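# Remove stained block from upright row, close gap

## Task

Pull the yellow-brown stained block out of the line of blocks standing on their edges and lay it flat on an empty part of the bench, clear of the line; then slide the remaining grey blocks together so they stand touching face to face, release everything, and withdraw the grippers.

## Robot and tools

Robot: two arms named left_arm and right_arm; the names do not refer to image sides. Each ends in a parallel gripper whose fingers extend along the gripper's own +z axis and close along its own y axis. The reported end_effector_position is the spot between the finger pads, roughly 1 cm short of the fingertips. Joint ranges (rad, base to gripper): waist -2.618 to 3.054, shoulder 0.000 to 3.142, elbow 0.000 to 3.142, wrist pitch -1.571 to 1.571, wrist yaw -1.571 to 1.571, wrist roll -2.094 to 2.094. Elbows cannot quite straighten.

Frame: one scene frame shared by both arms. Origin sits on the tabletop midway between the arms; +x runs out across the table, +z is up, and left_arm's base is toward +y. Positions are metres; orientations are quaternions written w, x, y, z. Printed hand positions can be a bit wrong, worse when reaching far, and arms tend to settle a centimetre or so below the commanded height.

The row of 16 numbers (used by both motion tools): left_arm x, y, z, qw, qx, qy, qz, opening, then right_arm x, y, z, qw, qx, qy, qz, opening. Always all 16, even if one arm should not move. x, y, z, q are an absolute gripper pose in the scene frame, not an offset. Opening runs from -1 (shut) to +1 (fully apart, 0.094 m). Any row whose position lies over 0.6 m from that arm's last reported position, along any of that gripper's axes, is refused and nothing is sent. Every control step the controller limits the commanded pose to within 70 mm and 16 degrees of the measured one, then steers the joints there, favouring position over orientation. To hold an orientation, repeat one fixed quaternion rather than copying the drifting reported one. To park an arm, resend its last reported position and quaternion plus the desired opening on every call.

execute_actions: argument actions is a list holding zero or one item; optional pictures (boolean) controls whether camera images come back (default yes). Empty list: just reports the state. An item with rows (1 to 15 rows of 16 numbers) and steps (1 to 15, default 15) plays one row per 1/30 s step, repeating the final row if steps outnumber rows. An item with only steps (up to 300) is a pause, counted from the previous result, so your thinking time is included. After an action ends, each arm keeps going only to its last clipped pose, so check the result and send the remainder.

move: target is one 16-number row (absolute poses as above); speed in m/s from 0.002 to 0.5, default 0.25, with rotation capped at twice that in rad/s. Each gripper travels a straight line toward its pose, turning the short way; both finish together, lasting 0.5 to 10 s (cut off at 10 s). Openings are sent at the start. It does not avoid obstacles or the other arm, and grippers may lag, wander or overshoot speed near full reach. Faster motion and targets set deeper past contact mean harder impacts. The result adds a move: line with the ending (done, off_target, moving, held, fault) and any limits (paced: pose was clipped; held: some steps were blocked, after which the arm may lurch fast), plus each gripper's remaining distance. If only one arm is named, the other finished fine.

wait: seconds from 0 to 10; the robot gets nothing new meanwhile, though moving fingers keep moving.

zoom_image: camera is cam_left_wrist or cam_right_wrist; region is [x0, y0, x1, y1] in pixels of that camera's most recent 504x504 image, origin top-left, at most 504 by 504.

finished_scene: scene is the integer of the current scene; ends it irreversibly and grades it, so the goal must already hold and remain stable.

Reading results: the state line shows left_arm: ... | right_arm: ... with position and quaternion. grip_measured gives the finger gap on the same -1..1 scale (each gripper may read up to about 1 mm off); Joint positions ends with the gap in metres. Joint torques include gravity and friction, so are noisy load hints. Hand target shows the pose each arm is currently driving toward. 'pose unreachable' means a clearance check altered or stopped that arm's command; HELD marks steps where this happened. FAULT lines report an arm stopping. MOTOR HOT warns at 75 °C; at 90 °C that arm halts 10 s; at 100 °C it goes limp and drops.

Gripping: to hold something, command an opening below grip_measured; about 0.03 lower is firm, smaller margins are gentler. Pads push roughly 50 to 62 N each, spiking at first contact; very thin parts get less force.

Avoid: letting any object leave the table, dropping or slamming the block, shoving blocks hard, arms bumping or pressing on each other, and long loaded holds that overheat motors. Occasional outside tugs may jostle a held or loose item, so grip securely and recheck the scene with pictures or zoom_image before finishing.

Each tool is called after "Request:" in YAML: its name, and indented under it one key for each argument.

## Session

Request:
execute_actions:
  actions: []

Scene clock: 0.00 s of 4800.00 s.
left_arm: end_effector_position=(+0.3815, -0.2406, +0.2709) grip_measured=+1.000 end_effector_quat_wxyz=(+0.709, +0.617, +0.248, +0.236) | right_arm: end_effector_position=(+0.2483, -0.4986, +0.1239) grip_measured=+1.000 end_effector_quat_wxyz=(+0.011, +0.598, +0.801, +0.020)
Joint positions: left_arm=[-0.856  2.181  1.562  0.737 -0.15   1.528  0.094] | right_arm=[-0.45   1.641  1.362 -1.266 -0.039  0.706  0.094]
Joint velocities: left_arm=[-0.012 -0.002 -0.007 -0.007  0.007  0.037  0.   ] | right_arm=[-0.017 -0.007  0.007  0.051 -0.007 -0.066  0.   ]
Joint torques (N m, as the arm reports them, + toward a larger angle): no reading
Hand target (left_arm): +0.381, -0.239, +0.284; +0.719, +0.605, +0.250, +0.234
Hand target (right_arm): +0.250, -0.501, +0.130; +0.023, +0.598, +0.801, +0.017

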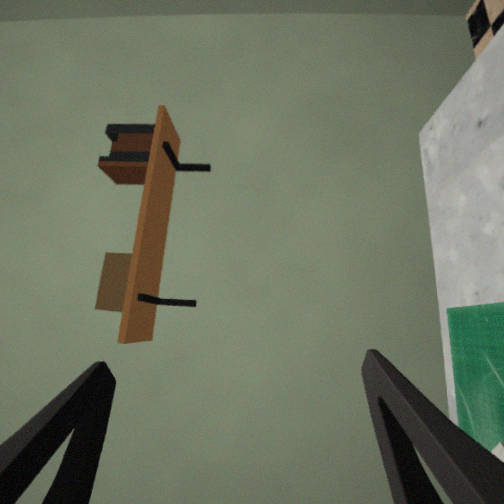

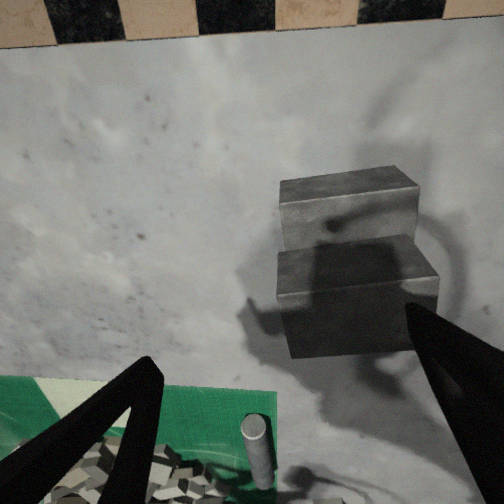

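Request:
move:
  target: [0.2,0.15,0.35,0,0,1,0,1,0.2483,-0.4986,0.1239,0.011,0.598,0.801,0.02,1]

Request:
move:
  target: [0.2,0.15,0.35,0,0,1,0,1,0.2,-0.25,0.35,0,0,1,0,1]

Scene clock: 23.67 s of 4800.00 s.
left_arm: end_effector_position=(+0.2091, +0.1433, +0.3497) grip_measured=+1.000 end_effector_quat_wxyz=(+0.242, +0.022, +0.954, -0.175) | right_arm: end_effector_position=(+0.2484, -0.4984, +0.1239) grip_measured=+1.000 end_effector_quat_wxyz=(+0.011, +0.598, +0.801, +0.021)
Joint positions: left_arm=[-0.541  1.244  1.829 -1.551 -0.031 -0.647  0.094] | right_arm=[-0.45   1.641  1.362 -1.266 -0.04   0.706  0.094]
Joint velocities: left_arm=[-0.002 -0.012 -0.002 -0.007  0.081  0.022  0.   ] | right_arm=[-0.012  0.022  0.007 -0.051 -0.007  0.051  0.   ]
Joint torques (N m, as the arm reports them, + toward a larger angle): left_arm=[ 0.61 -3.5   4.32  1.41 -0.06 -0.06] | right_arm=[ 0.09 -7.68  7.04  0.55 -0.01  0.01]
Hand target (left_arm): +0.205, +0.148, +0.350; +0.242, +0.015, +0.954, -0.178
Hand target (right_arm): +0.248, -0.499, +0.124; +0.011, +0.598, +0.801, +0.020
Off the commanded pose (left_arm): 0.011 m, 35 deg; orientation clipped at the last step of the last action.
Off the commanded pose (right_arm): 0.000 m, 0 deg.
joint sent to its limit (left arm) — the command would take joint 4 (wrist pitch) past its lower limit, so that joint was sent only as far as its limit.
After step 90, 14.37 s passed at rest.
move: off_target (left_arm); limits=paced

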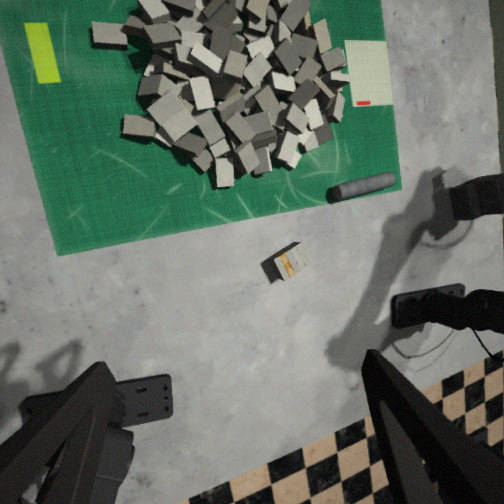

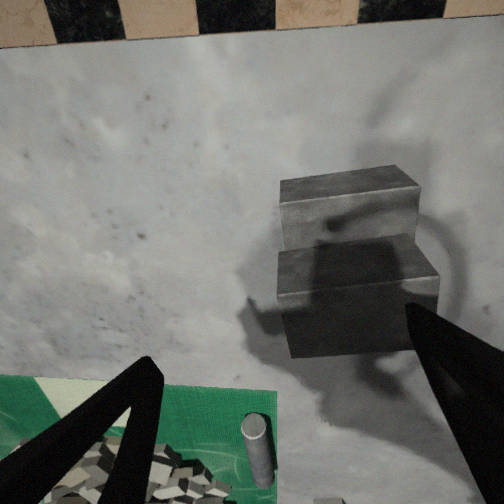

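Scene clock: 26.60 s of 4800.00 s.
left_arm: end_effector_position=(+0.2074, +0.1419, +0.3441) grip_measured=+1.000 end_effector_quat_wxyz=(+0.227, +0.014, +0.957, -0.179) | right_arm: end_effector_position=(+0.2020, -0.2495, +0.3408) grip_measured=+1.000 end_effector_quat_wxyz=(+0.261, +0.028, +0.955, +0.135)
Joint positions: left_arm=[-0.532  1.244  1.812 -1.551 -0.006 -0.662  0.094] | right_arm=[ 0.527  1.167  1.751 -1.559 -0.028  0.467  0.094]
Joint velocities: left_arm=[-0.027 -0.002 -0.002  0.051 -0.022 -0.022  0.   ] | right_arm=[-0.017 -0.002 -0.012 -0.066 -0.037 -0.007  0.   ]
Joint torques (N m, as the arm reports them, + toward a larger angle): left_arm=[ 0.59 -4.93  4.62  1.38  0.02 -0.05] | right_arm=[ 0.77 -2.84  8.05  1.43 -0.02 -0.11]
Hand target (left_arm): +0.200, +0.150, +0.349; +0.237, +0.008, +0.953, -0.188
Hand target (right_arm): +0.199, -0.250, +0.349; +0.275, +0.016, +0.951, +0.138
Off the commanded pose (left_arm): 0.012 m, 34 deg; orientation clipped at the last step of the last action.
Off the commanded pose (right_arm): 0.009 m, 34 deg; orientation clipped at the last step of the last action.
joint sent to its limit (left arm) — the command would take joint 4 (wrist pitch) past its lower limit, so that joint was sent only as far as its limit.
joint sent to its limit (right arm) — the command would take joint 4 (wrist pitch) past its lower limit, so that joint was sent only as far as its limit.
move: off_target (left_arm, right_arm); limits=paced

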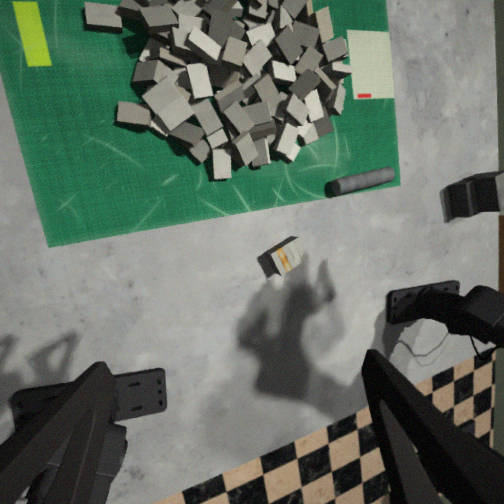

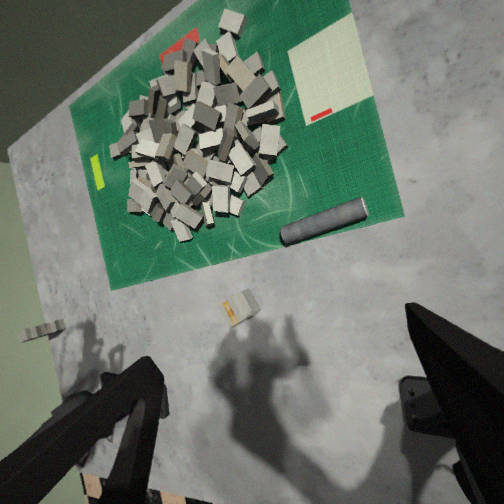

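Request:
zoom_image:
  camera: "cam_left_wrist"
  region: [230, 210, 340, 310]

Request:
move:
  target: [0.2,0.2,0.25,0,0,1,0,1,0.15,-0.12,0.2,0,0,1,0,1]

Region (230, 210, 340, 310) of cam_left_wrist's 504x504 image, scaled by 4.582, with more detail than that image has; it fills the top 458 rows of this view, and the rest is white.

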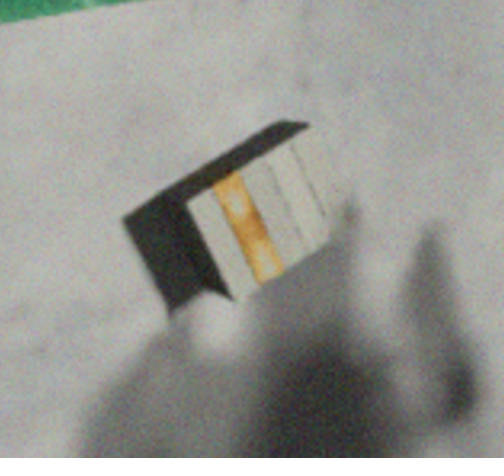

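Scene clock: 35.83 s of 4800.00 s.
left_arm: end_effector_position=(+0.2041, +0.1951, +0.2443) grip_measured=+1.000 end_effector_quat_wxyz=(+0.115, -0.002, +0.991, -0.068) | right_arm: end_effector_position=(+0.1509, -0.1211, +0.1950) grip_measured=+1.000 end_effector_quat_wxyz=(+0.001, -0.000, +1.000, +0.009)
Joint positions: left_arm=[-0.339  1.208  1.457 -1.552  0.008 -0.506  0.094] | right_arm=[ 1.078  1.582  1.585 -1.559 -0.009  0.95   0.094]
Joint velocities: left_arm=[-0.002 -0.007 -0.022  0.007  0.007 -0.007  0.   ] | right_arm=[ 0.002 -0.007  0.012 -0.007  0.007  0.051  0.   ]
Joint torques (N m, as the arm reports them, + toward a larger angle): left_arm=[ 0.49 -4.74  5.78  0.86 -0.11  0.12] | right_arm=[ 0.37 -7.61  7.52  0.55  0.    0.12]
Hand target (left_arm): +0.201, +0.201, +0.248; +0.128, +0.000, +0.990, -0.067
Hand target (right_arm): +0.150, -0.120, +0.199; +0.005, +0.004, +1.000, +0.014
Off the commanded pose (left_arm): 0.009 m, 15 deg.
Off the commanded pose (right_arm): 0.005 m, 1 deg.
joint sent to its limit (left arm) — the command would take joint 4 (wrist pitch) past its lower limit, so that joint was sent only as far as its limit.
joint sent to its limit (right arm) — the command would take joint 4 (wrist pitch) past its lower limit, so that joint was sent only as far as its limit.
After step 90, 4.57 s passed at rest.
move: off_target (left_arm); limits=paced

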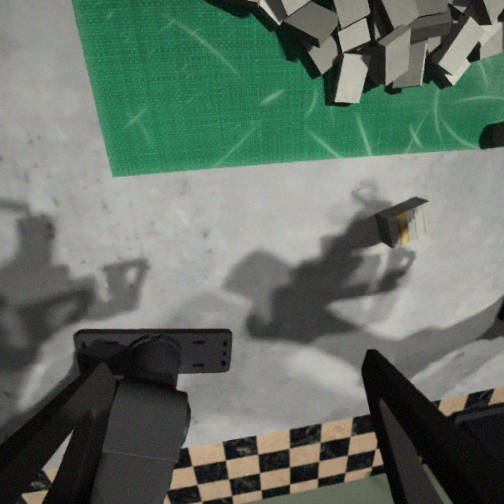

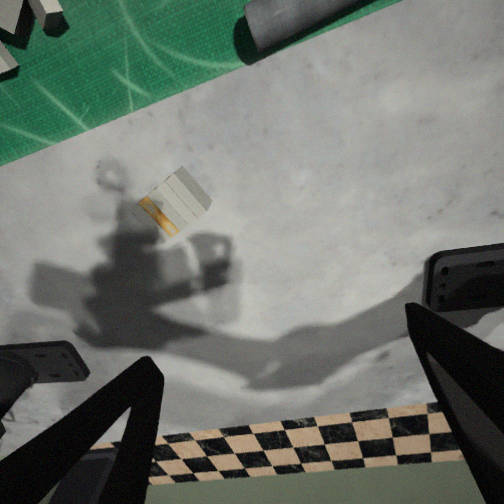

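Request:
move:
  target: [0.2,0.2,0.25,0,0,1,0,1,0.15,-0.12,0.1,0,0,1,0,1]

Scene clock: 44.70 s of 4800.00 s.
left_arm: end_effector_position=(+0.2041, +0.1951, +0.2443) grip_measured=+1.000 end_effector_quat_wxyz=(+0.115, -0.001, +0.991, -0.067) | right_arm: end_effector_position=(+0.1491, -0.1212, +0.1002) grip_measured=+1.000 end_effector_quat_wxyz=(-0.007, -0.001, +1.000, -0.001)
Joint positions: left_arm=[-0.339  1.208  1.457 -1.552  0.008 -0.504  0.094] | right_arm=[ 1.082  1.582  1.207 -1.206 -0.011  0.953  0.094]
Joint velocities: left_arm=[ 0.012 -0.007  0.007 -0.037  0.095 -0.007  0.   ] | right_arm=[-0.012 -0.017 -0.002  0.037 -0.051  0.037  0.   ]
Joint torques (N m, as the arm reports them, + toward a larger angle): left_arm=[ 0.35 -4.8   6.01  0.88 -0.09  0.09] | right_arm=[ 0.72 -7.4   6.27  0.59  0.08  0.11]
Hand target (left_arm): +0.200, +0.200, +0.249; +0.128, -0.001, +0.989, -0.070
Hand target (right_arm): +0.150, -0.120, +0.100; -0.000, +0.000, +1.000, +0.000
Off the commanded pose (left_arm): 0.009 m, 15 deg.
Off the commanded pose (right_arm): 0.001 m, 1 deg.
joint sent to its limit (left arm) — the command would take joint 4 (wrist pitch) past its lower limit, so that joint was sent only as far as its limit.
After step 90, 4.63 s passed at rest.
move: off_target (left_arm)

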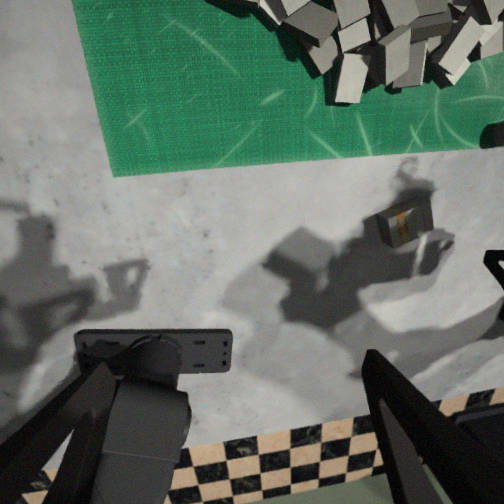

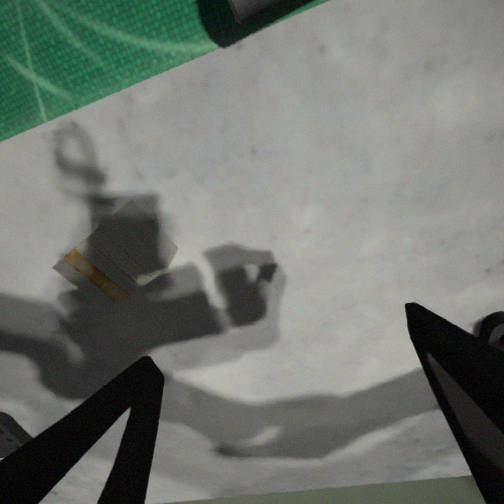

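Request:
move:
  target: [0.2,0.2,0.25,0,0,1,0,1,0.16,-0.02,0.09,0,0,1,0,1]

Scene clock: 64.40 s of 4800.00 s.
left_arm: end_effector_position=(+0.2041, +0.1951, +0.2443) grip_measured=+1.000 end_effector_quat_wxyz=(+0.115, -0.001, +0.991, -0.067) | right_arm: end_effector_position=(+0.1585, -0.0223, +0.0845) grip_measured=+1.000 end_effector_quat_wxyz=(-0.008, -0.005, +1.000, -0.001)
Joint positions: left_arm=[-0.339  1.208  1.457 -1.552  0.008 -0.504  0.094] | right_arm=[ 1.219  1.929  1.558 -1.209 -0.013  1.081  0.094]
Joint velocities: left_arm=[-0.017  0.002  0.002 -0.066 -0.007  0.022  0.   ] | right_arm=[-0.022  0.007  0.017  0.037 -0.007 -0.051  0.   ]
Joint torques (N m, as the arm reports them, + toward a larger angle): left_arm=[ 0.34 -4.63  6.02  0.89 -0.11  0.07] | right_arm=[  0.23 -10.15   9.49   0.32   0.11   0.13]
Hand target (left_arm): +0.200, +0.200, +0.249; +0.128, -0.001, +0.989, -0.070
Hand target (right_arm): +0.161, -0.020, +0.091; -0.001, -0.000, +1.000, -0.000
Off the commanded pose (left_arm): 0.009 m, 15 deg.
Off the commanded pose (right_arm): 0.006 m, 1 deg.
joint sent to its limit (left arm) — the command would take joint 4 (wrist pitch) past its lower limit, so that joint was sent only as far as its limit.
After step 90, 15.70 s passed at rest.
move: off_target (left_arm)

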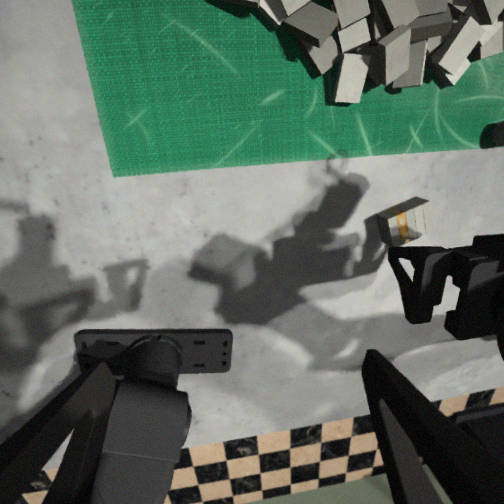

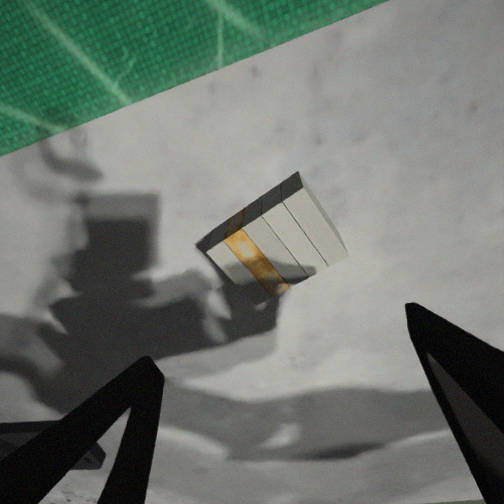

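Request:
move:
  target: [0.2041,0.1951,0.2443,0.115,-0.001,0.991,-0.067,1,0.16,0.002,0.075,0,-0.819,0.574,0,0.3]
  speed: 0.4

Scene clock: 91.57 s of 4800.00 s.
left_arm: end_effector_position=(+0.2041, +0.1951, +0.2443) grip_measured=+1.000 end_effector_quat_wxyz=(+0.115, -0.001, +0.991, -0.067) | right_arm: end_effector_position=(+0.1572, -0.0086, +0.0705) grip_measured=+0.302 end_effector_quat_wxyz=(+0.018, +0.814, -0.581, +0.003)
Joint positions: left_arm=[-0.339  1.208  1.457 -1.552  0.008 -0.504  0.094] | right_arm=[ 1.245  2.008  1.613 -1.211  0.001 -0.783  0.061]
Joint velocities: left_arm=[-0.002 -0.007  0.012 -0.007  0.007 -0.037  0.   ] | right_arm=[-0.017 -0.012 -0.017 -0.022  0.037  0.051 -0.001]
Joint torques (N m, as the arm reports them, + toward a larger angle): left_arm=[ 0.01 -2.02  6.39  0.91 -0.03  0.01] | right_arm=[  0.51 -10.46   9.41   0.59  -0.04  -0.13]
Hand target (left_arm): +0.204, +0.195, +0.244; +0.115, -0.001, +0.991, -0.067
Hand target (right_arm): +0.160, +0.002, +0.075; +0.000, +0.819, -0.574, -0.000
Off the commanded pose (left_arm): 0.000 m, 0 deg.
Off the commanded pose (right_arm): 0.012 m, 2 deg.
After step 90, 21.10 s passed at rest.
move: off_target (right_arm)

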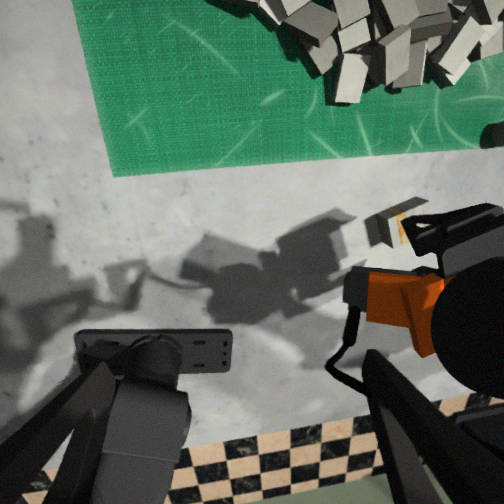

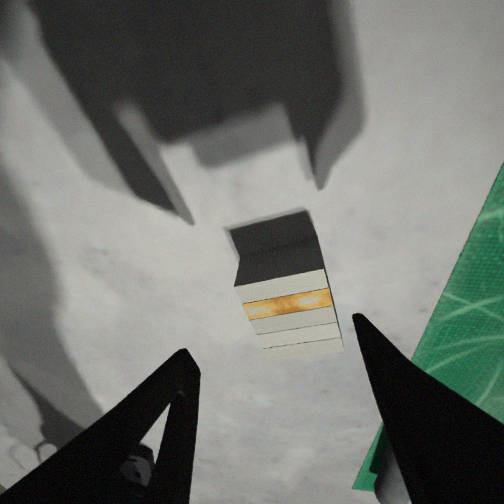

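Request:
move:
  target: [0.2041,0.1951,0.2443,0.115,-0.001,0.991,-0.067,1,0.165,0.004,0.048,0,-0.819,0.574,0,0.3]
  speed: 0.05

Request:
zoom_image:
  camera: "cam_right_wrist"
  region: [150, 230, 420, 480]

Scene clock: 103.73 s of 4800.00 s.
left_arm: end_effector_position=(+0.2041, +0.1951, +0.2443) grip_measured=+1.000 end_effector_quat_wxyz=(+0.115, -0.001, +0.991, -0.067) | right_arm: end_effector_position=(+0.1624, +0.0021, +0.0491) grip_measured=+0.302 end_effector_quat_wxyz=(+0.006, +0.817, -0.576, +0.001)
Joint positions: left_arm=[-0.339  1.208  1.457 -1.552  0.008 -0.504  0.094] | right_arm=[ 1.245  2.048  1.585 -1.121  0.001 -0.795  0.061]
Joint velocities: left_arm=[ 0.012 -0.007 -0.007 -0.022 -0.066  0.007  0.   ] | right_arm=[-0.007  0.012  0.007 -0.037  0.007 -0.051  0.001]
Joint torques (N m, as the arm reports them, + toward a larger angle): left_arm=[-0.05 -2.09  6.37  0.9  -0.01  0.  ] | right_arm=[ -0.38 -11.1    6.37   0.64  -0.01  -0.09]
Hand target (left_arm): +0.204, +0.195, +0.244; +0.115, -0.001, +0.991, -0.067
Hand target (right_arm): +0.165, +0.004, +0.048; +0.000, +0.819, -0.574, +0.000
Off the commanded pose (left_arm): 0.000 m, 0 deg.
Off the commanded pose (right_arm): 0.003 m, 1 deg.
After step 90, 8.20 s passed at rest.
move: done

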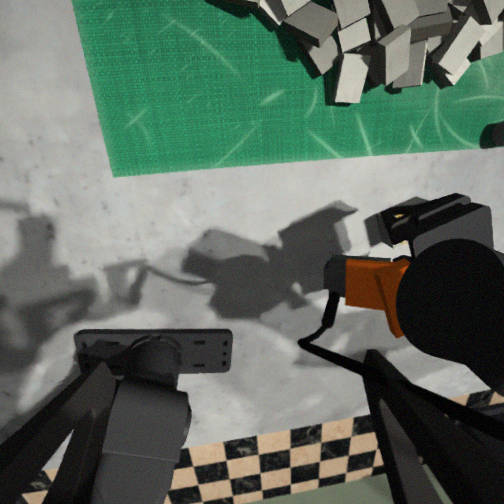

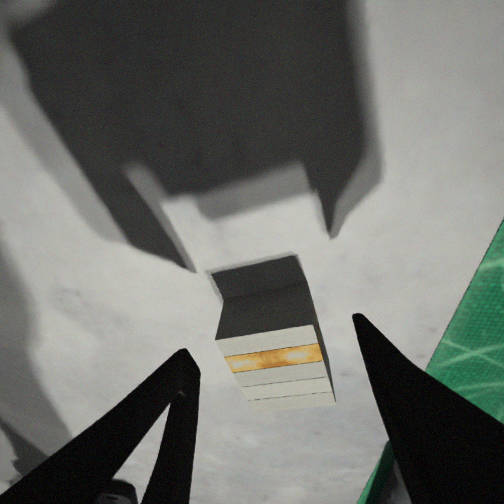

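Region (150, 230, 420, 480) of cam_right_wrist's 504x504 image, scaled by 1.867, with more detail than that image has; it fills the top 467 rows of this view, and the rest is white.

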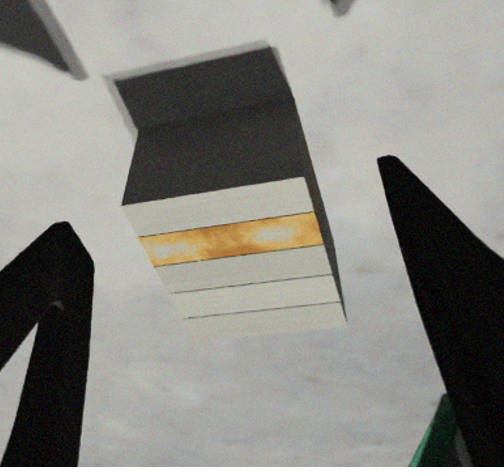

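Request:
move:
  target: [0.2041,0.1951,0.2443,0.115,-0.001,0.991,-0.067,1,0.166,-0.002,0.033,0,-0.819,0.574,0,0.1]
  speed: 0.03

Request:
zoom_image:
  camera: "cam_right_wrist"
  region: [150, 230, 420, 480]

Scene clock: 112.13 s of 4800.00 s.
left_arm: end_effector_position=(+0.2041, +0.1951, +0.2443) grip_measured=+1.000 end_effector_quat_wxyz=(+0.115, -0.001, +0.991, -0.067) | right_arm: end_effector_position=(+0.1628, -0.0036, +0.0328) grip_measured=+0.102 end_effector_quat_wxyz=(+0.008, +0.818, -0.576, +0.002)
Joint positions: left_arm=[-0.339  1.208  1.457 -1.552  0.008 -0.504  0.094] | right_arm=[ 1.238  2.048  1.518 -1.057  0.001 -0.804  0.052]
Joint velocities: left_arm=[-0.007 -0.002 -0.017  0.007 -0.022 -0.007  0.   ] | right_arm=[-0.007  0.002 -0.007 -0.022 -0.051  0.007  0.001]
Joint torques (N m, as the arm reports them, + toward a larger angle): left_arm=[-0.01 -2.08  6.36  0.91 -0.03  0.02] | right_arm=[ -0.66 -11.38   6.01   0.66  -0.02  -0.11]
Hand target (left_arm): +0.204, +0.195, +0.244; +0.115, -0.001, +0.991, -0.067
Hand target (right_arm): +0.166, -0.002, +0.033; -0.000, +0.819, -0.574, +0.000
Off the commanded pose (left_arm): 0.000 m, 0 deg.
Off the commanded pose (right_arm): 0.004 m, 1 deg.
After step 90, 4.40 s passed at rest.
move: done

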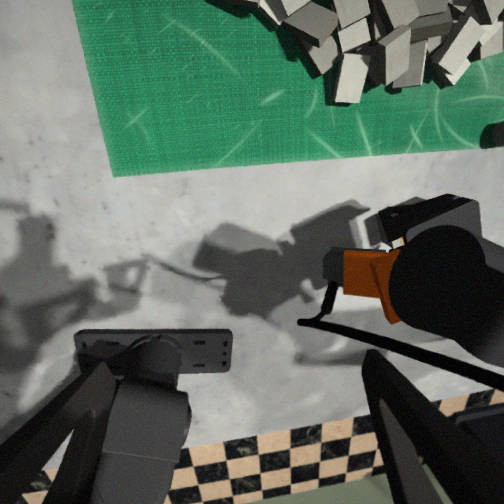

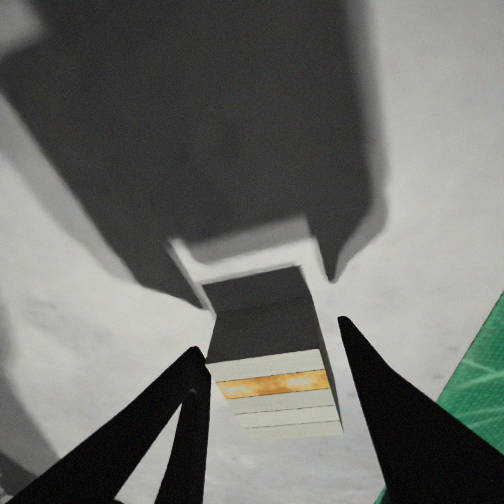

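Region (150, 230, 420, 480) of cam_right_wrist's 504x504 image, scaled by 1.867, with more detail than that image has; it fills the top 467 rows of this view, and the rest is white.

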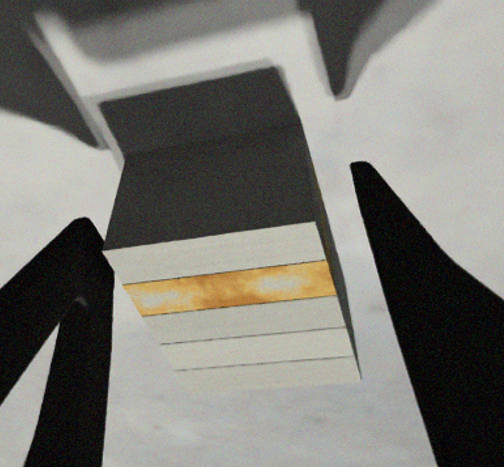

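Request:
move:
  target: [0.2041,0.1951,0.2443,0.115,-0.001,0.991,-0.067,1,0.166,-0.002,0.036,0,-0.796,0.605,0,0.3]
  speed: 0.03

Request:
move:
  target: [0.2041,0.1951,0.2443,0.115,-0.001,0.991,-0.067,1,0.162,-0.009,0.034,0,-0.796,0.605,0,0.15]
  speed: 0.02

Request:
zoom_image:
  camera: "cam_right_wrist"
  region: [150, 230, 420, 480]

Scene clock: 137.23 s of 4800.00 s.
left_arm: end_effector_position=(+0.2041, +0.1951, +0.2443) grip_measured=+1.000 end_effector_quat_wxyz=(+0.115, -0.001, +0.991, -0.067) | right_arm: end_effector_position=(+0.1630, -0.0032, +0.0328) grip_measured=+0.298 end_effector_quat_wxyz=(+0.007, +0.802, -0.598, +0.002)
Joint positions: left_arm=[-0.339  1.208  1.457 -1.552  0.008 -0.504  0.094] | right_arm=[ 1.238  2.048  1.518 -1.055  0.001 -0.75   0.061]
Joint velocities: left_arm=[-0.012 -0.002  0.002 -0.051 -0.037 -0.007  0.   ] | right_arm=[-0.017 -0.007 -0.027  0.007 -0.051  0.037 -0.   ]
Joint torques (N m, as the arm reports them, + toward a larger angle): left_arm=[-0.06 -2.16  6.42  0.9   0.01  0.03] | right_arm=[ -0.63 -11.62   6.94   0.53  -0.07   0.05]
Hand target (left_arm): +0.204, +0.195, +0.244; +0.115, -0.001, +0.991, -0.067
Hand target (right_arm): +0.166, -0.002, +0.036; -0.000, +0.796, -0.605, -0.000
Off the commanded pose (left_arm): 0.000 m, 0 deg.
Off the commanded pose (right_arm): 0.005 m, 1 deg.
After step 90, 20.63 s passed at rest.
move: done

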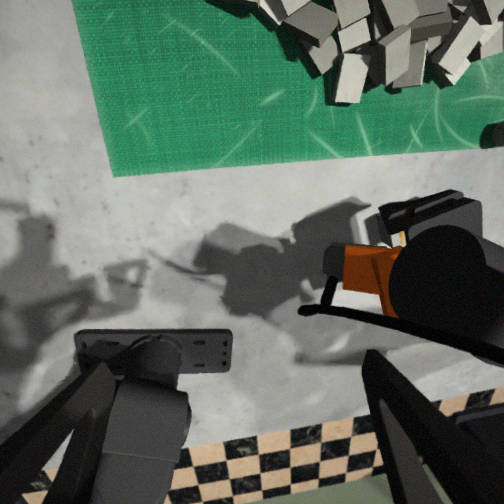

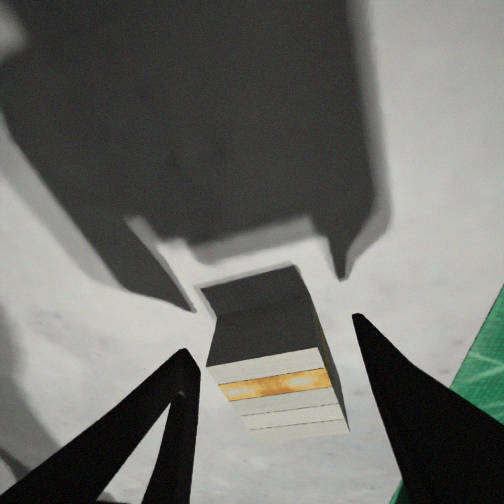

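Scene clock: 138.07 s of 4800.00 s.
left_arm: end_effector_position=(+0.2041, +0.1951, +0.2443) grip_measured=+1.000 end_effector_quat_wxyz=(+0.115, -0.001, +0.991, -0.067) | right_arm: end_effector_position=(+0.1579, -0.0135, +0.0231) grip_measured=+0.152 end_effector_quat_wxyz=(+0.023, +0.801, -0.599, +0.005)
Joint positions: left_arm=[-0.339  1.208  1.457 -1.552  0.008 -0.504  0.094] | right_arm=[ 1.238  2.048  1.477 -1.047  0.001 -0.747  0.054]
Joint velocities: left_arm=[ 0.012 -0.007 -0.007 -0.007 -0.037  0.007  0.   ] | right_arm=[ 0.007  0.012 -0.022  0.066  0.037 -0.051 -0.   ]
Joint torques (N m, as the arm reports them, + toward a larger angle): left_arm=[ 0.06 -2.12  6.36  0.92 -0.02  0.02] | right_arm=[ -0.32 -13.93   5.83   0.59   0.02   0.1 ]
Hand target (left_arm): +0.204, +0.195, +0.244; +0.115, -0.001, +0.991, -0.067
Hand target (right_arm): +0.162, -0.009, +0.034; +0.000, +0.796, -0.605, +0.000
Off the commanded pose (left_arm): 0.000 m, 0 deg.
Off the commanded pose (right_arm): 0.012 m, 3 deg.
move: off_target (right_arm)

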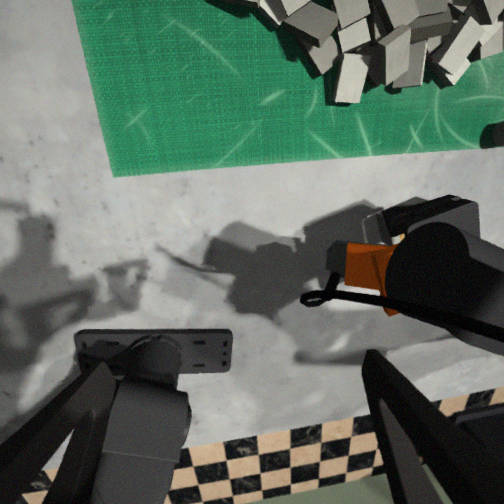

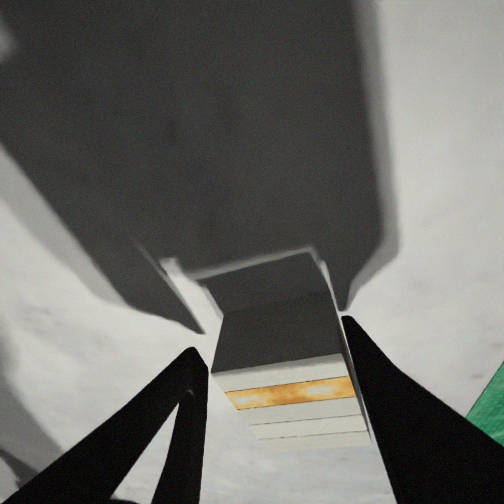

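Region (150, 230, 420, 480) of cam_right_wrist's 504x504 image, scaled by 1.867, with more detail than that image has; it fills the top 467 rows of this view, and the rest is white.

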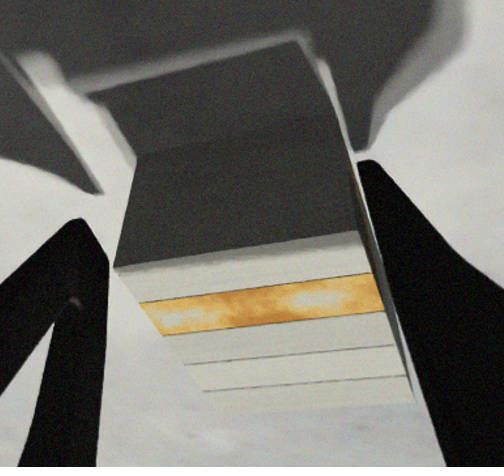

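Request:
move:
  target: [0.2041,0.1951,0.2443,0.115,-0.001,0.991,-0.067,1,0.160,-0.008,0.024,0,-0.796,0.605,0,0.15]
  speed: 0.01

Request:
zoom_image:
  camera: "cam_right_wrist"
  region: [150, 230, 420, 480]

Scene clock: 150.73 s of 4800.00 s.
left_arm: end_effector_position=(+0.2041, +0.1951, +0.2443) grip_measured=+1.000 end_effector_quat_wxyz=(+0.115, -0.001, +0.991, -0.067) | right_arm: end_effector_position=(+0.1586, -0.0120, +0.0176) grip_measured=+0.152 end_effector_quat_wxyz=(+0.016, +0.799, -0.601, +0.003)
Joint positions: left_arm=[-0.339  1.208  1.457 -1.552  0.008 -0.504  0.094] | right_arm=[ 1.238  2.048  1.454 -1.01   0.001 -0.741  0.054]
Joint velocities: left_arm=[ 0.012 -0.017  0.002 -0.022  0.007 -0.022  0.   ] | right_arm=[ 0.012 -0.012 -0.002 -0.037 -0.007  0.007 -0.001]
Joint torques (N m, as the arm reports them, + toward a larger angle): left_arm=[ 0.   -2.06  6.46  0.9  -0.01  0.02] | right_arm=[  0.04 -12.86   5.89   0.6   -0.03   0.14]
Hand target (left_arm): +0.204, +0.195, +0.244; +0.115, -0.001, +0.991, -0.067
Hand target (right_arm): +0.160, -0.008, +0.024; +0.000, +0.796, -0.605, -0.000
Off the commanded pose (left_arm): 0.000 m, 0 deg.
Off the commanded pose (right_arm): 0.008 m, 2 deg.
After step 90, 7.07 s passed at rest.
move: done

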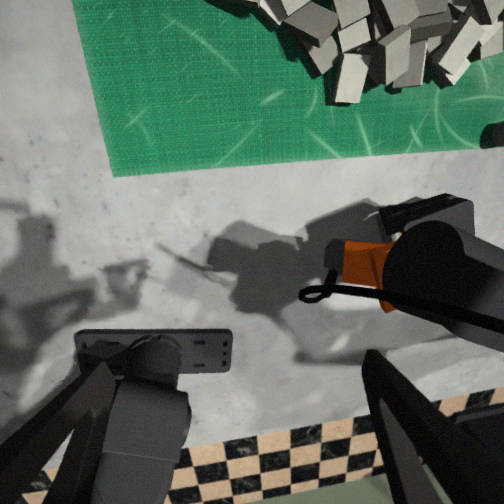

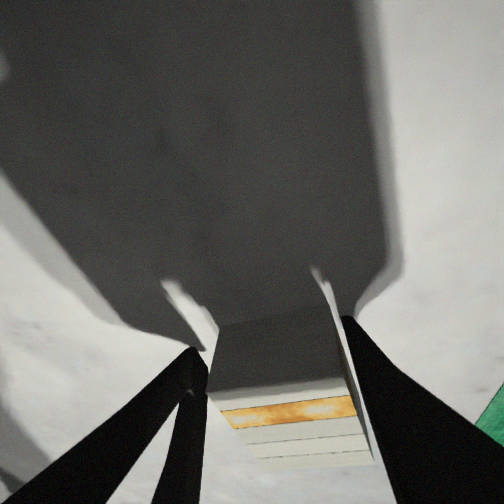

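Region (150, 230, 420, 480) of cam_right_wrist's 504x504 image, scaled by 1.867, with more detail than that image has; it fills the top 467 rows of this view, and the rest is white.

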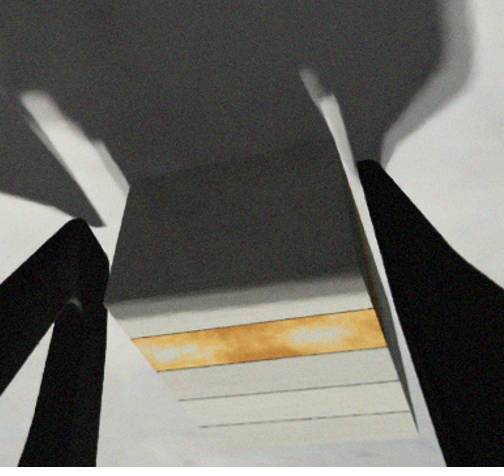

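Request:
move:
  target: [0.2041,0.1951,0.2443,0.115,-0.001,0.991,-0.067,1,0.159,-0.002,0.028,0,-0.796,0.605,0,0.15]
  speed: 0.01

Request:
zoom_image:
  camera: "cam_right_wrist"
  region: [150, 230, 420, 480]

Scene clock: 159.23 s of 4800.00 s.
left_arm: end_effector_position=(+0.2041, +0.1951, +0.2443) grip_measured=+1.000 end_effector_quat_wxyz=(+0.115, -0.001, +0.991, -0.067) | right_arm: end_effector_position=(+0.1576, -0.0113, +0.0176) grip_measured=+0.152 end_effector_quat_wxyz=(+0.016, +0.797, -0.603, +0.003)
Joint positions: left_arm=[-0.339  1.208  1.457 -1.552  0.008 -0.504  0.094] | right_arm=[ 1.241  2.048  1.454 -1.01   0.001 -0.732  0.054]
Joint velocities: left_arm=[ 0.002 -0.007  0.017 -0.037  0.051  0.007  0.   ] | right_arm=[ 0.002  0.012 -0.002  0.007 -0.066  0.022 -0.001]
Joint torques (N m, as the arm reports them, + toward a larger angle): left_arm=[ 0.05 -2.08  6.29  0.92 -0.02  0.03] | right_arm=[  0.82 -11.87   9.47   0.43  -0.04   0.1 ]
Hand target (left_arm): +0.204, +0.195, +0.244; +0.115, -0.001, +0.991, -0.067
Hand target (right_arm): +0.159, -0.002, +0.028; +0.000, +0.796, -0.605, -0.000
Off the commanded pose (left_arm): 0.000 m, 0 deg.
Off the commanded pose (right_arm): 0.014 m, 2 deg.
After step 90, 3.60 s passed at rest.
move: off_target (right_arm)

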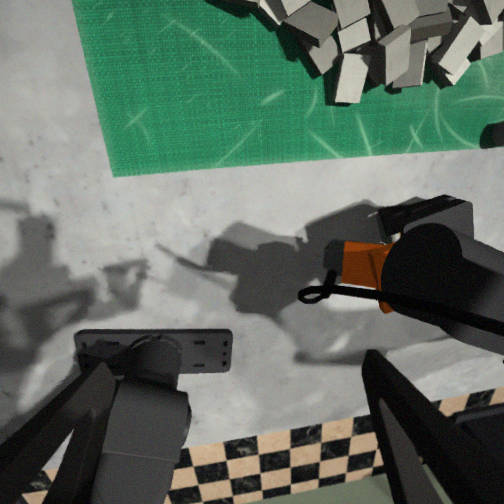

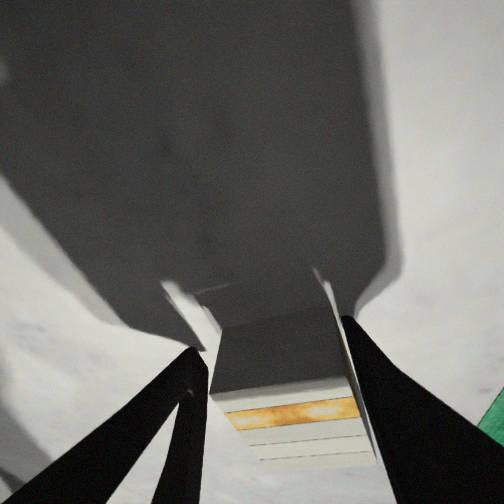

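Region (150, 230, 420, 480) of cam_right_wrist's 504x504 image, scaled by 1.867, with more detail than that image has; it fills the top 467 rows of this view, and the rest is white.

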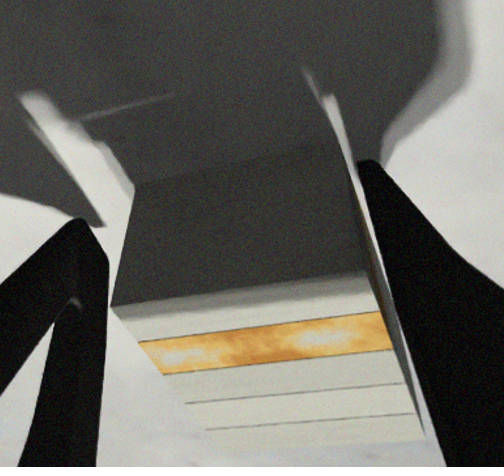

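Request:
move:
  target: [0.2041,0.1951,0.2443,0.115,-0.001,0.991,-0.067,1,0.161,0.004,0.034,0,-0.796,0.605,0,0.15]
  speed: 0.01

Request:
zoom_image:
  camera: "cam_right_wrist"
  region: [150, 230, 420, 480]

Scene clock: 167.13 s of 4800.00 s.
left_arm: end_effector_position=(+0.2041, +0.1951, +0.2443) grip_measured=+1.000 end_effector_quat_wxyz=(+0.115, -0.001, +0.991, -0.067) | right_arm: end_effector_position=(+0.1618, -0.0023, +0.0302) grip_measured=+0.152 end_effector_quat_wxyz=(+0.005, +0.797, -0.604, +0.001)
Joint positions: left_arm=[-0.339  1.208  1.457 -1.552  0.008 -0.504  0.094] | right_arm=[ 1.242  2.048  1.508 -1.04   0.001 -0.73   0.054]
Joint velocities: left_arm=[-0.007 -0.017 -0.002 -0.066  0.051 -0.066  0.   ] | right_arm=[-0.007  0.002 -0.022 -0.051  0.051 -0.007 -0.   ]
Joint torques (N m, as the arm reports them, + toward a larger angle): left_arm=[-0.08 -2.16  6.46  0.91 -0.03  0.02] | right_arm=[  0.92 -10.53   9.16   0.43   0.03   0.1 ]
Hand target (left_arm): +0.204, +0.195, +0.244; +0.115, -0.001, +0.991, -0.067
Hand target (right_arm): +0.161, +0.004, +0.034; -0.000, +0.796, -0.605, -0.000
Off the commanded pose (left_arm): 0.000 m, 0 deg.
Off the commanded pose (right_arm): 0.007 m, 1 deg.
After step 90, 2.40 s passed at rest.
move: done

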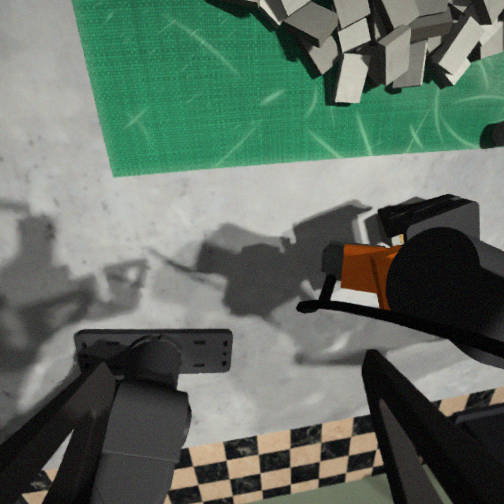

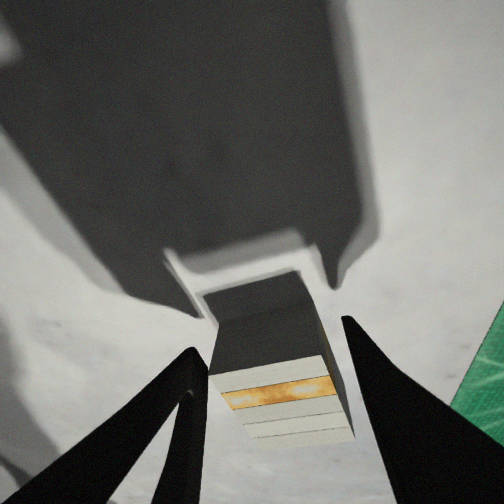

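Region (150, 230, 420, 480) of cam_right_wrist's 504x504 image, scaled by 1.867, with more detail than that image has; it fills the top 467 rows of this view, and the rest is white.

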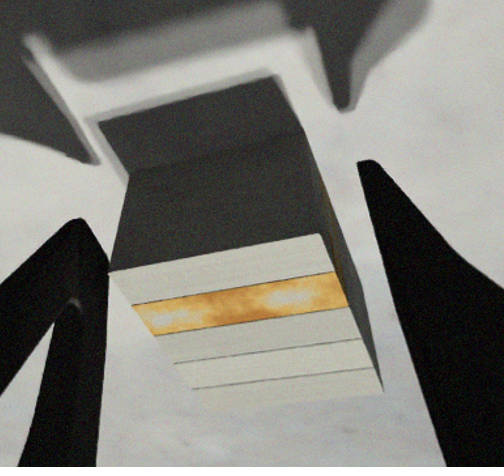

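Request:
move:
  target: [0.2041,0.1951,0.2443,0.115,-0.001,0.991,-0.067,1,0.158,0.003,0.033,0,-0.796,0.605,0,0.0]
  speed: 0.01

Request:
zoom_image:
  camera: "cam_right_wrist"
  region: [150, 230, 420, 480]

Scene clock: 179.23 s of 4800.00 s.
left_arm: end_effector_position=(+0.2041, +0.1951, +0.2443) grip_measured=+1.000 end_effector_quat_wxyz=(+0.115, -0.001, +0.991, -0.067) | right_arm: end_effector_position=(+0.1590, -0.0013, +0.0302) grip_measured=+0.002 end_effector_quat_wxyz=(+0.005, +0.798, -0.603, +0.001)
Joint positions: left_arm=[-0.339  1.208  1.457 -1.552  0.008 -0.504  0.094] | right_arm=[ 1.25   2.048  1.508 -1.042  0.001 -0.724  0.047]
Joint velocities: left_arm=[ 0.007  0.002 -0.007  0.081  0.022 -0.051  0.   ] | right_arm=[ 0.007  0.012 -0.002 -0.037  0.007  0.081 -0.001]
Joint torques (N m, as the arm reports them, + toward a larger angle): left_arm=[-0.06 -2.12  6.48  0.9  -0.01  0.02] | right_arm=[  0.59 -11.07   7.7    0.51  -0.03   0.13]
Hand target (left_arm): +0.204, +0.195, +0.244; +0.115, -0.001, +0.991, -0.067
Hand target (right_arm): +0.158, +0.003, +0.033; +0.000, +0.796, -0.605, -0.000
Off the commanded pose (left_arm): 0.000 m, 0 deg.
Off the commanded pose (right_arm): 0.005 m, 1 deg.
After step 90, 8.17 s passed at rest.
move: done

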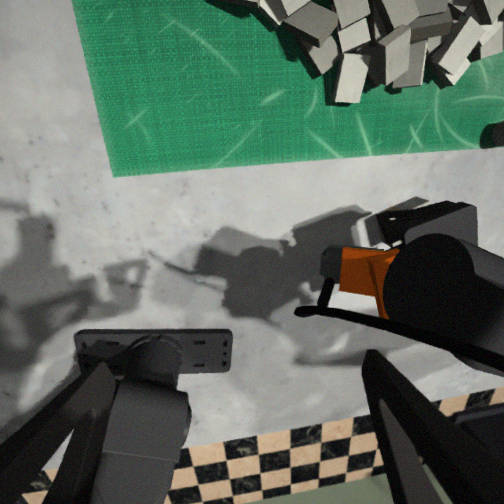

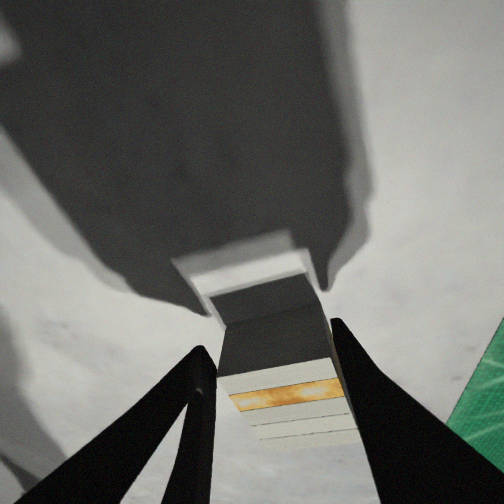

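Region (150, 230, 420, 480) of cam_right_wrist's 504x504 image, scaled by 1.867, with more detail than that image has; it fills the top 467 rows of this view, and the rest is white.

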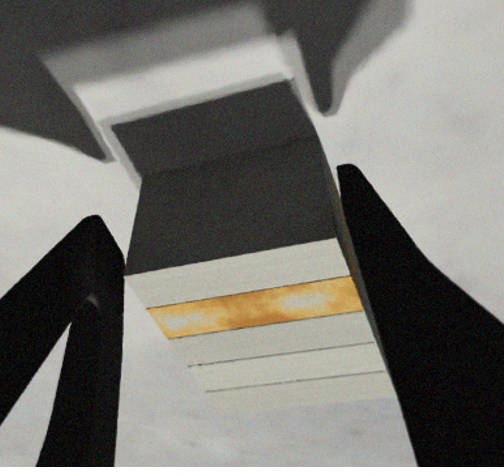

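Close.

Request:
move:
  target: [0.2041,0.1951,0.2443,0.115,-0.001,0.991,-0.067,1,0.158,0.003,0.033,0,-0.796,0.605,0,-0.2]
  speed: 0.01

Scene clock: 185.50 s of 4800.00 s.
left_arm: end_effector_position=(+0.2041, +0.1951, +0.2443) grip_measured=+1.000 end_effector_quat_wxyz=(+0.115, -0.001, +0.991, -0.067) | right_arm: end_effector_position=(+0.1590, -0.0013, +0.0302) grip_measured=-0.179 end_effector_quat_wxyz=(+0.005, +0.797, -0.604, +0.002)
Joint positions: left_arm=[-0.339  1.208  1.457 -1.552  0.008 -0.504  0.094] | right_arm=[ 1.25   2.048  1.508 -1.042  0.001 -0.723  0.039]
Joint velocities: left_arm=[-0.007  0.012  0.007  0.022 -0.007  0.022  0.   ] | right_arm=[ 0.007 -0.032 -0.012 -0.022  0.066 -0.037  0.   ]
Joint torques (N m, as the arm reports them, + toward a larger angle): left_arm=[-0.01 -2.11  6.34  0.89 -0.02  0.01] | right_arm=[  0.59 -10.98   7.84   0.49  -0.05   0.08]
Hand target (left_arm): +0.204, +0.195, +0.244; +0.115, -0.001, +0.991, -0.067
Hand target (right_arm): +0.158, +0.003, +0.033; +0.000, +0.796, -0.605, -0.000
Off the commanded pose (left_arm): 0.000 m, 0 deg.
Off the commanded pose (right_arm): 0.005 m, 1 deg.
After step 90, 2.47 s passed at rest.
move: done

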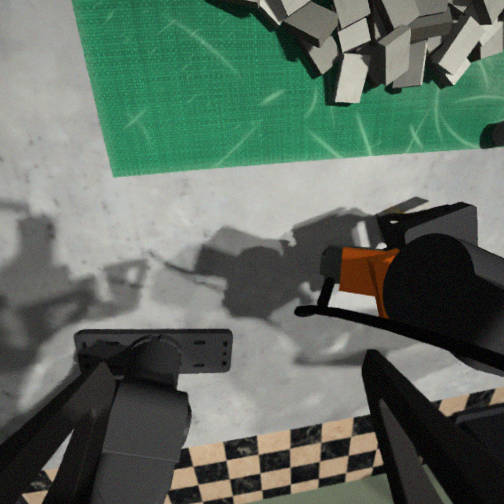

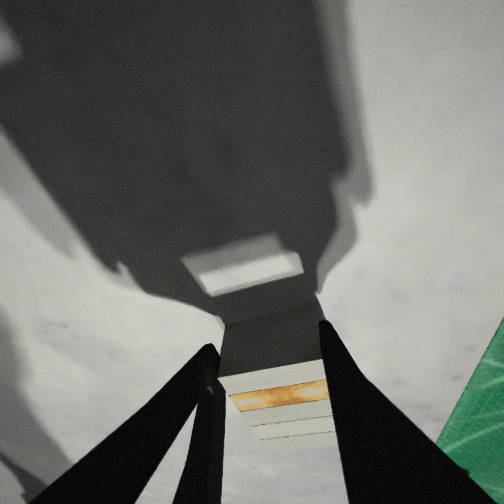

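Request:
move:
  target: [0.2041,0.1951,0.2443,0.115,-0.001,0.991,-0.067,1,0.153,0.020,0.036,0,-0.796,0.605,0,-0.21]
  speed: 0.015

Scene clock: 197.87 s of 4800.00 s.
left_arm: end_effector_position=(+0.2041, +0.1951, +0.2443) grip_measured=+1.000 end_effector_quat_wxyz=(+0.115, -0.001, +0.991, -0.067) | right_arm: end_effector_position=(+0.1540, +0.0114, +0.0305) grip_measured=-0.179 end_effector_quat_wxyz=(+0.010, +0.798, -0.603, +0.007)
Joint positions: left_arm=[-0.339  1.208  1.457 -1.552  0.008 -0.504  0.094] | right_arm=[ 1.279  2.092  1.576 -1.076  0.008 -0.695  0.039]
Joint velocities: left_arm=[ 0.017 -0.002 -0.037 -0.007 -0.022 -0.022  0.   ] | right_arm=[-0.022 -0.032 -0.002  0.037 -0.007 -0.007 -0.   ]
Joint torques (N m, as the arm reports them, + toward a larger angle): left_arm=[-0.03 -2.07  6.28  0.91 -0.03  0.03] | right_arm=[  0.62 -11.21   9.36   0.41  -0.08   0.1 ]
Hand target (left_arm): +0.204, +0.195, +0.244; +0.115, -0.001, +0.991, -0.067
Hand target (right_arm): +0.153, +0.020, +0.036; +0.000, +0.796, -0.605, -0.000
Off the commanded pose (left_arm): 0.000 m, 0 deg.
Off the commanded pose (right_arm): 0.010 m, 1 deg.
After step 90, 7.63 s passed at rest.
move: done

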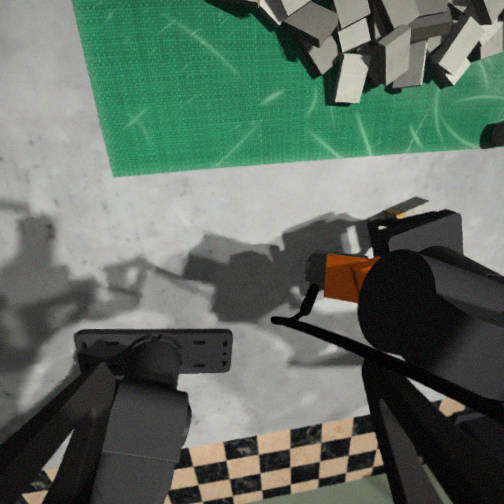

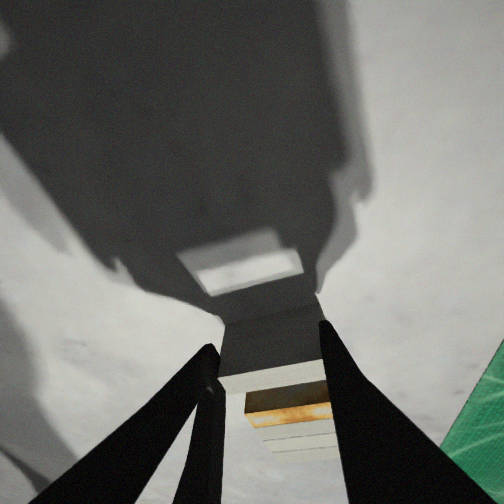

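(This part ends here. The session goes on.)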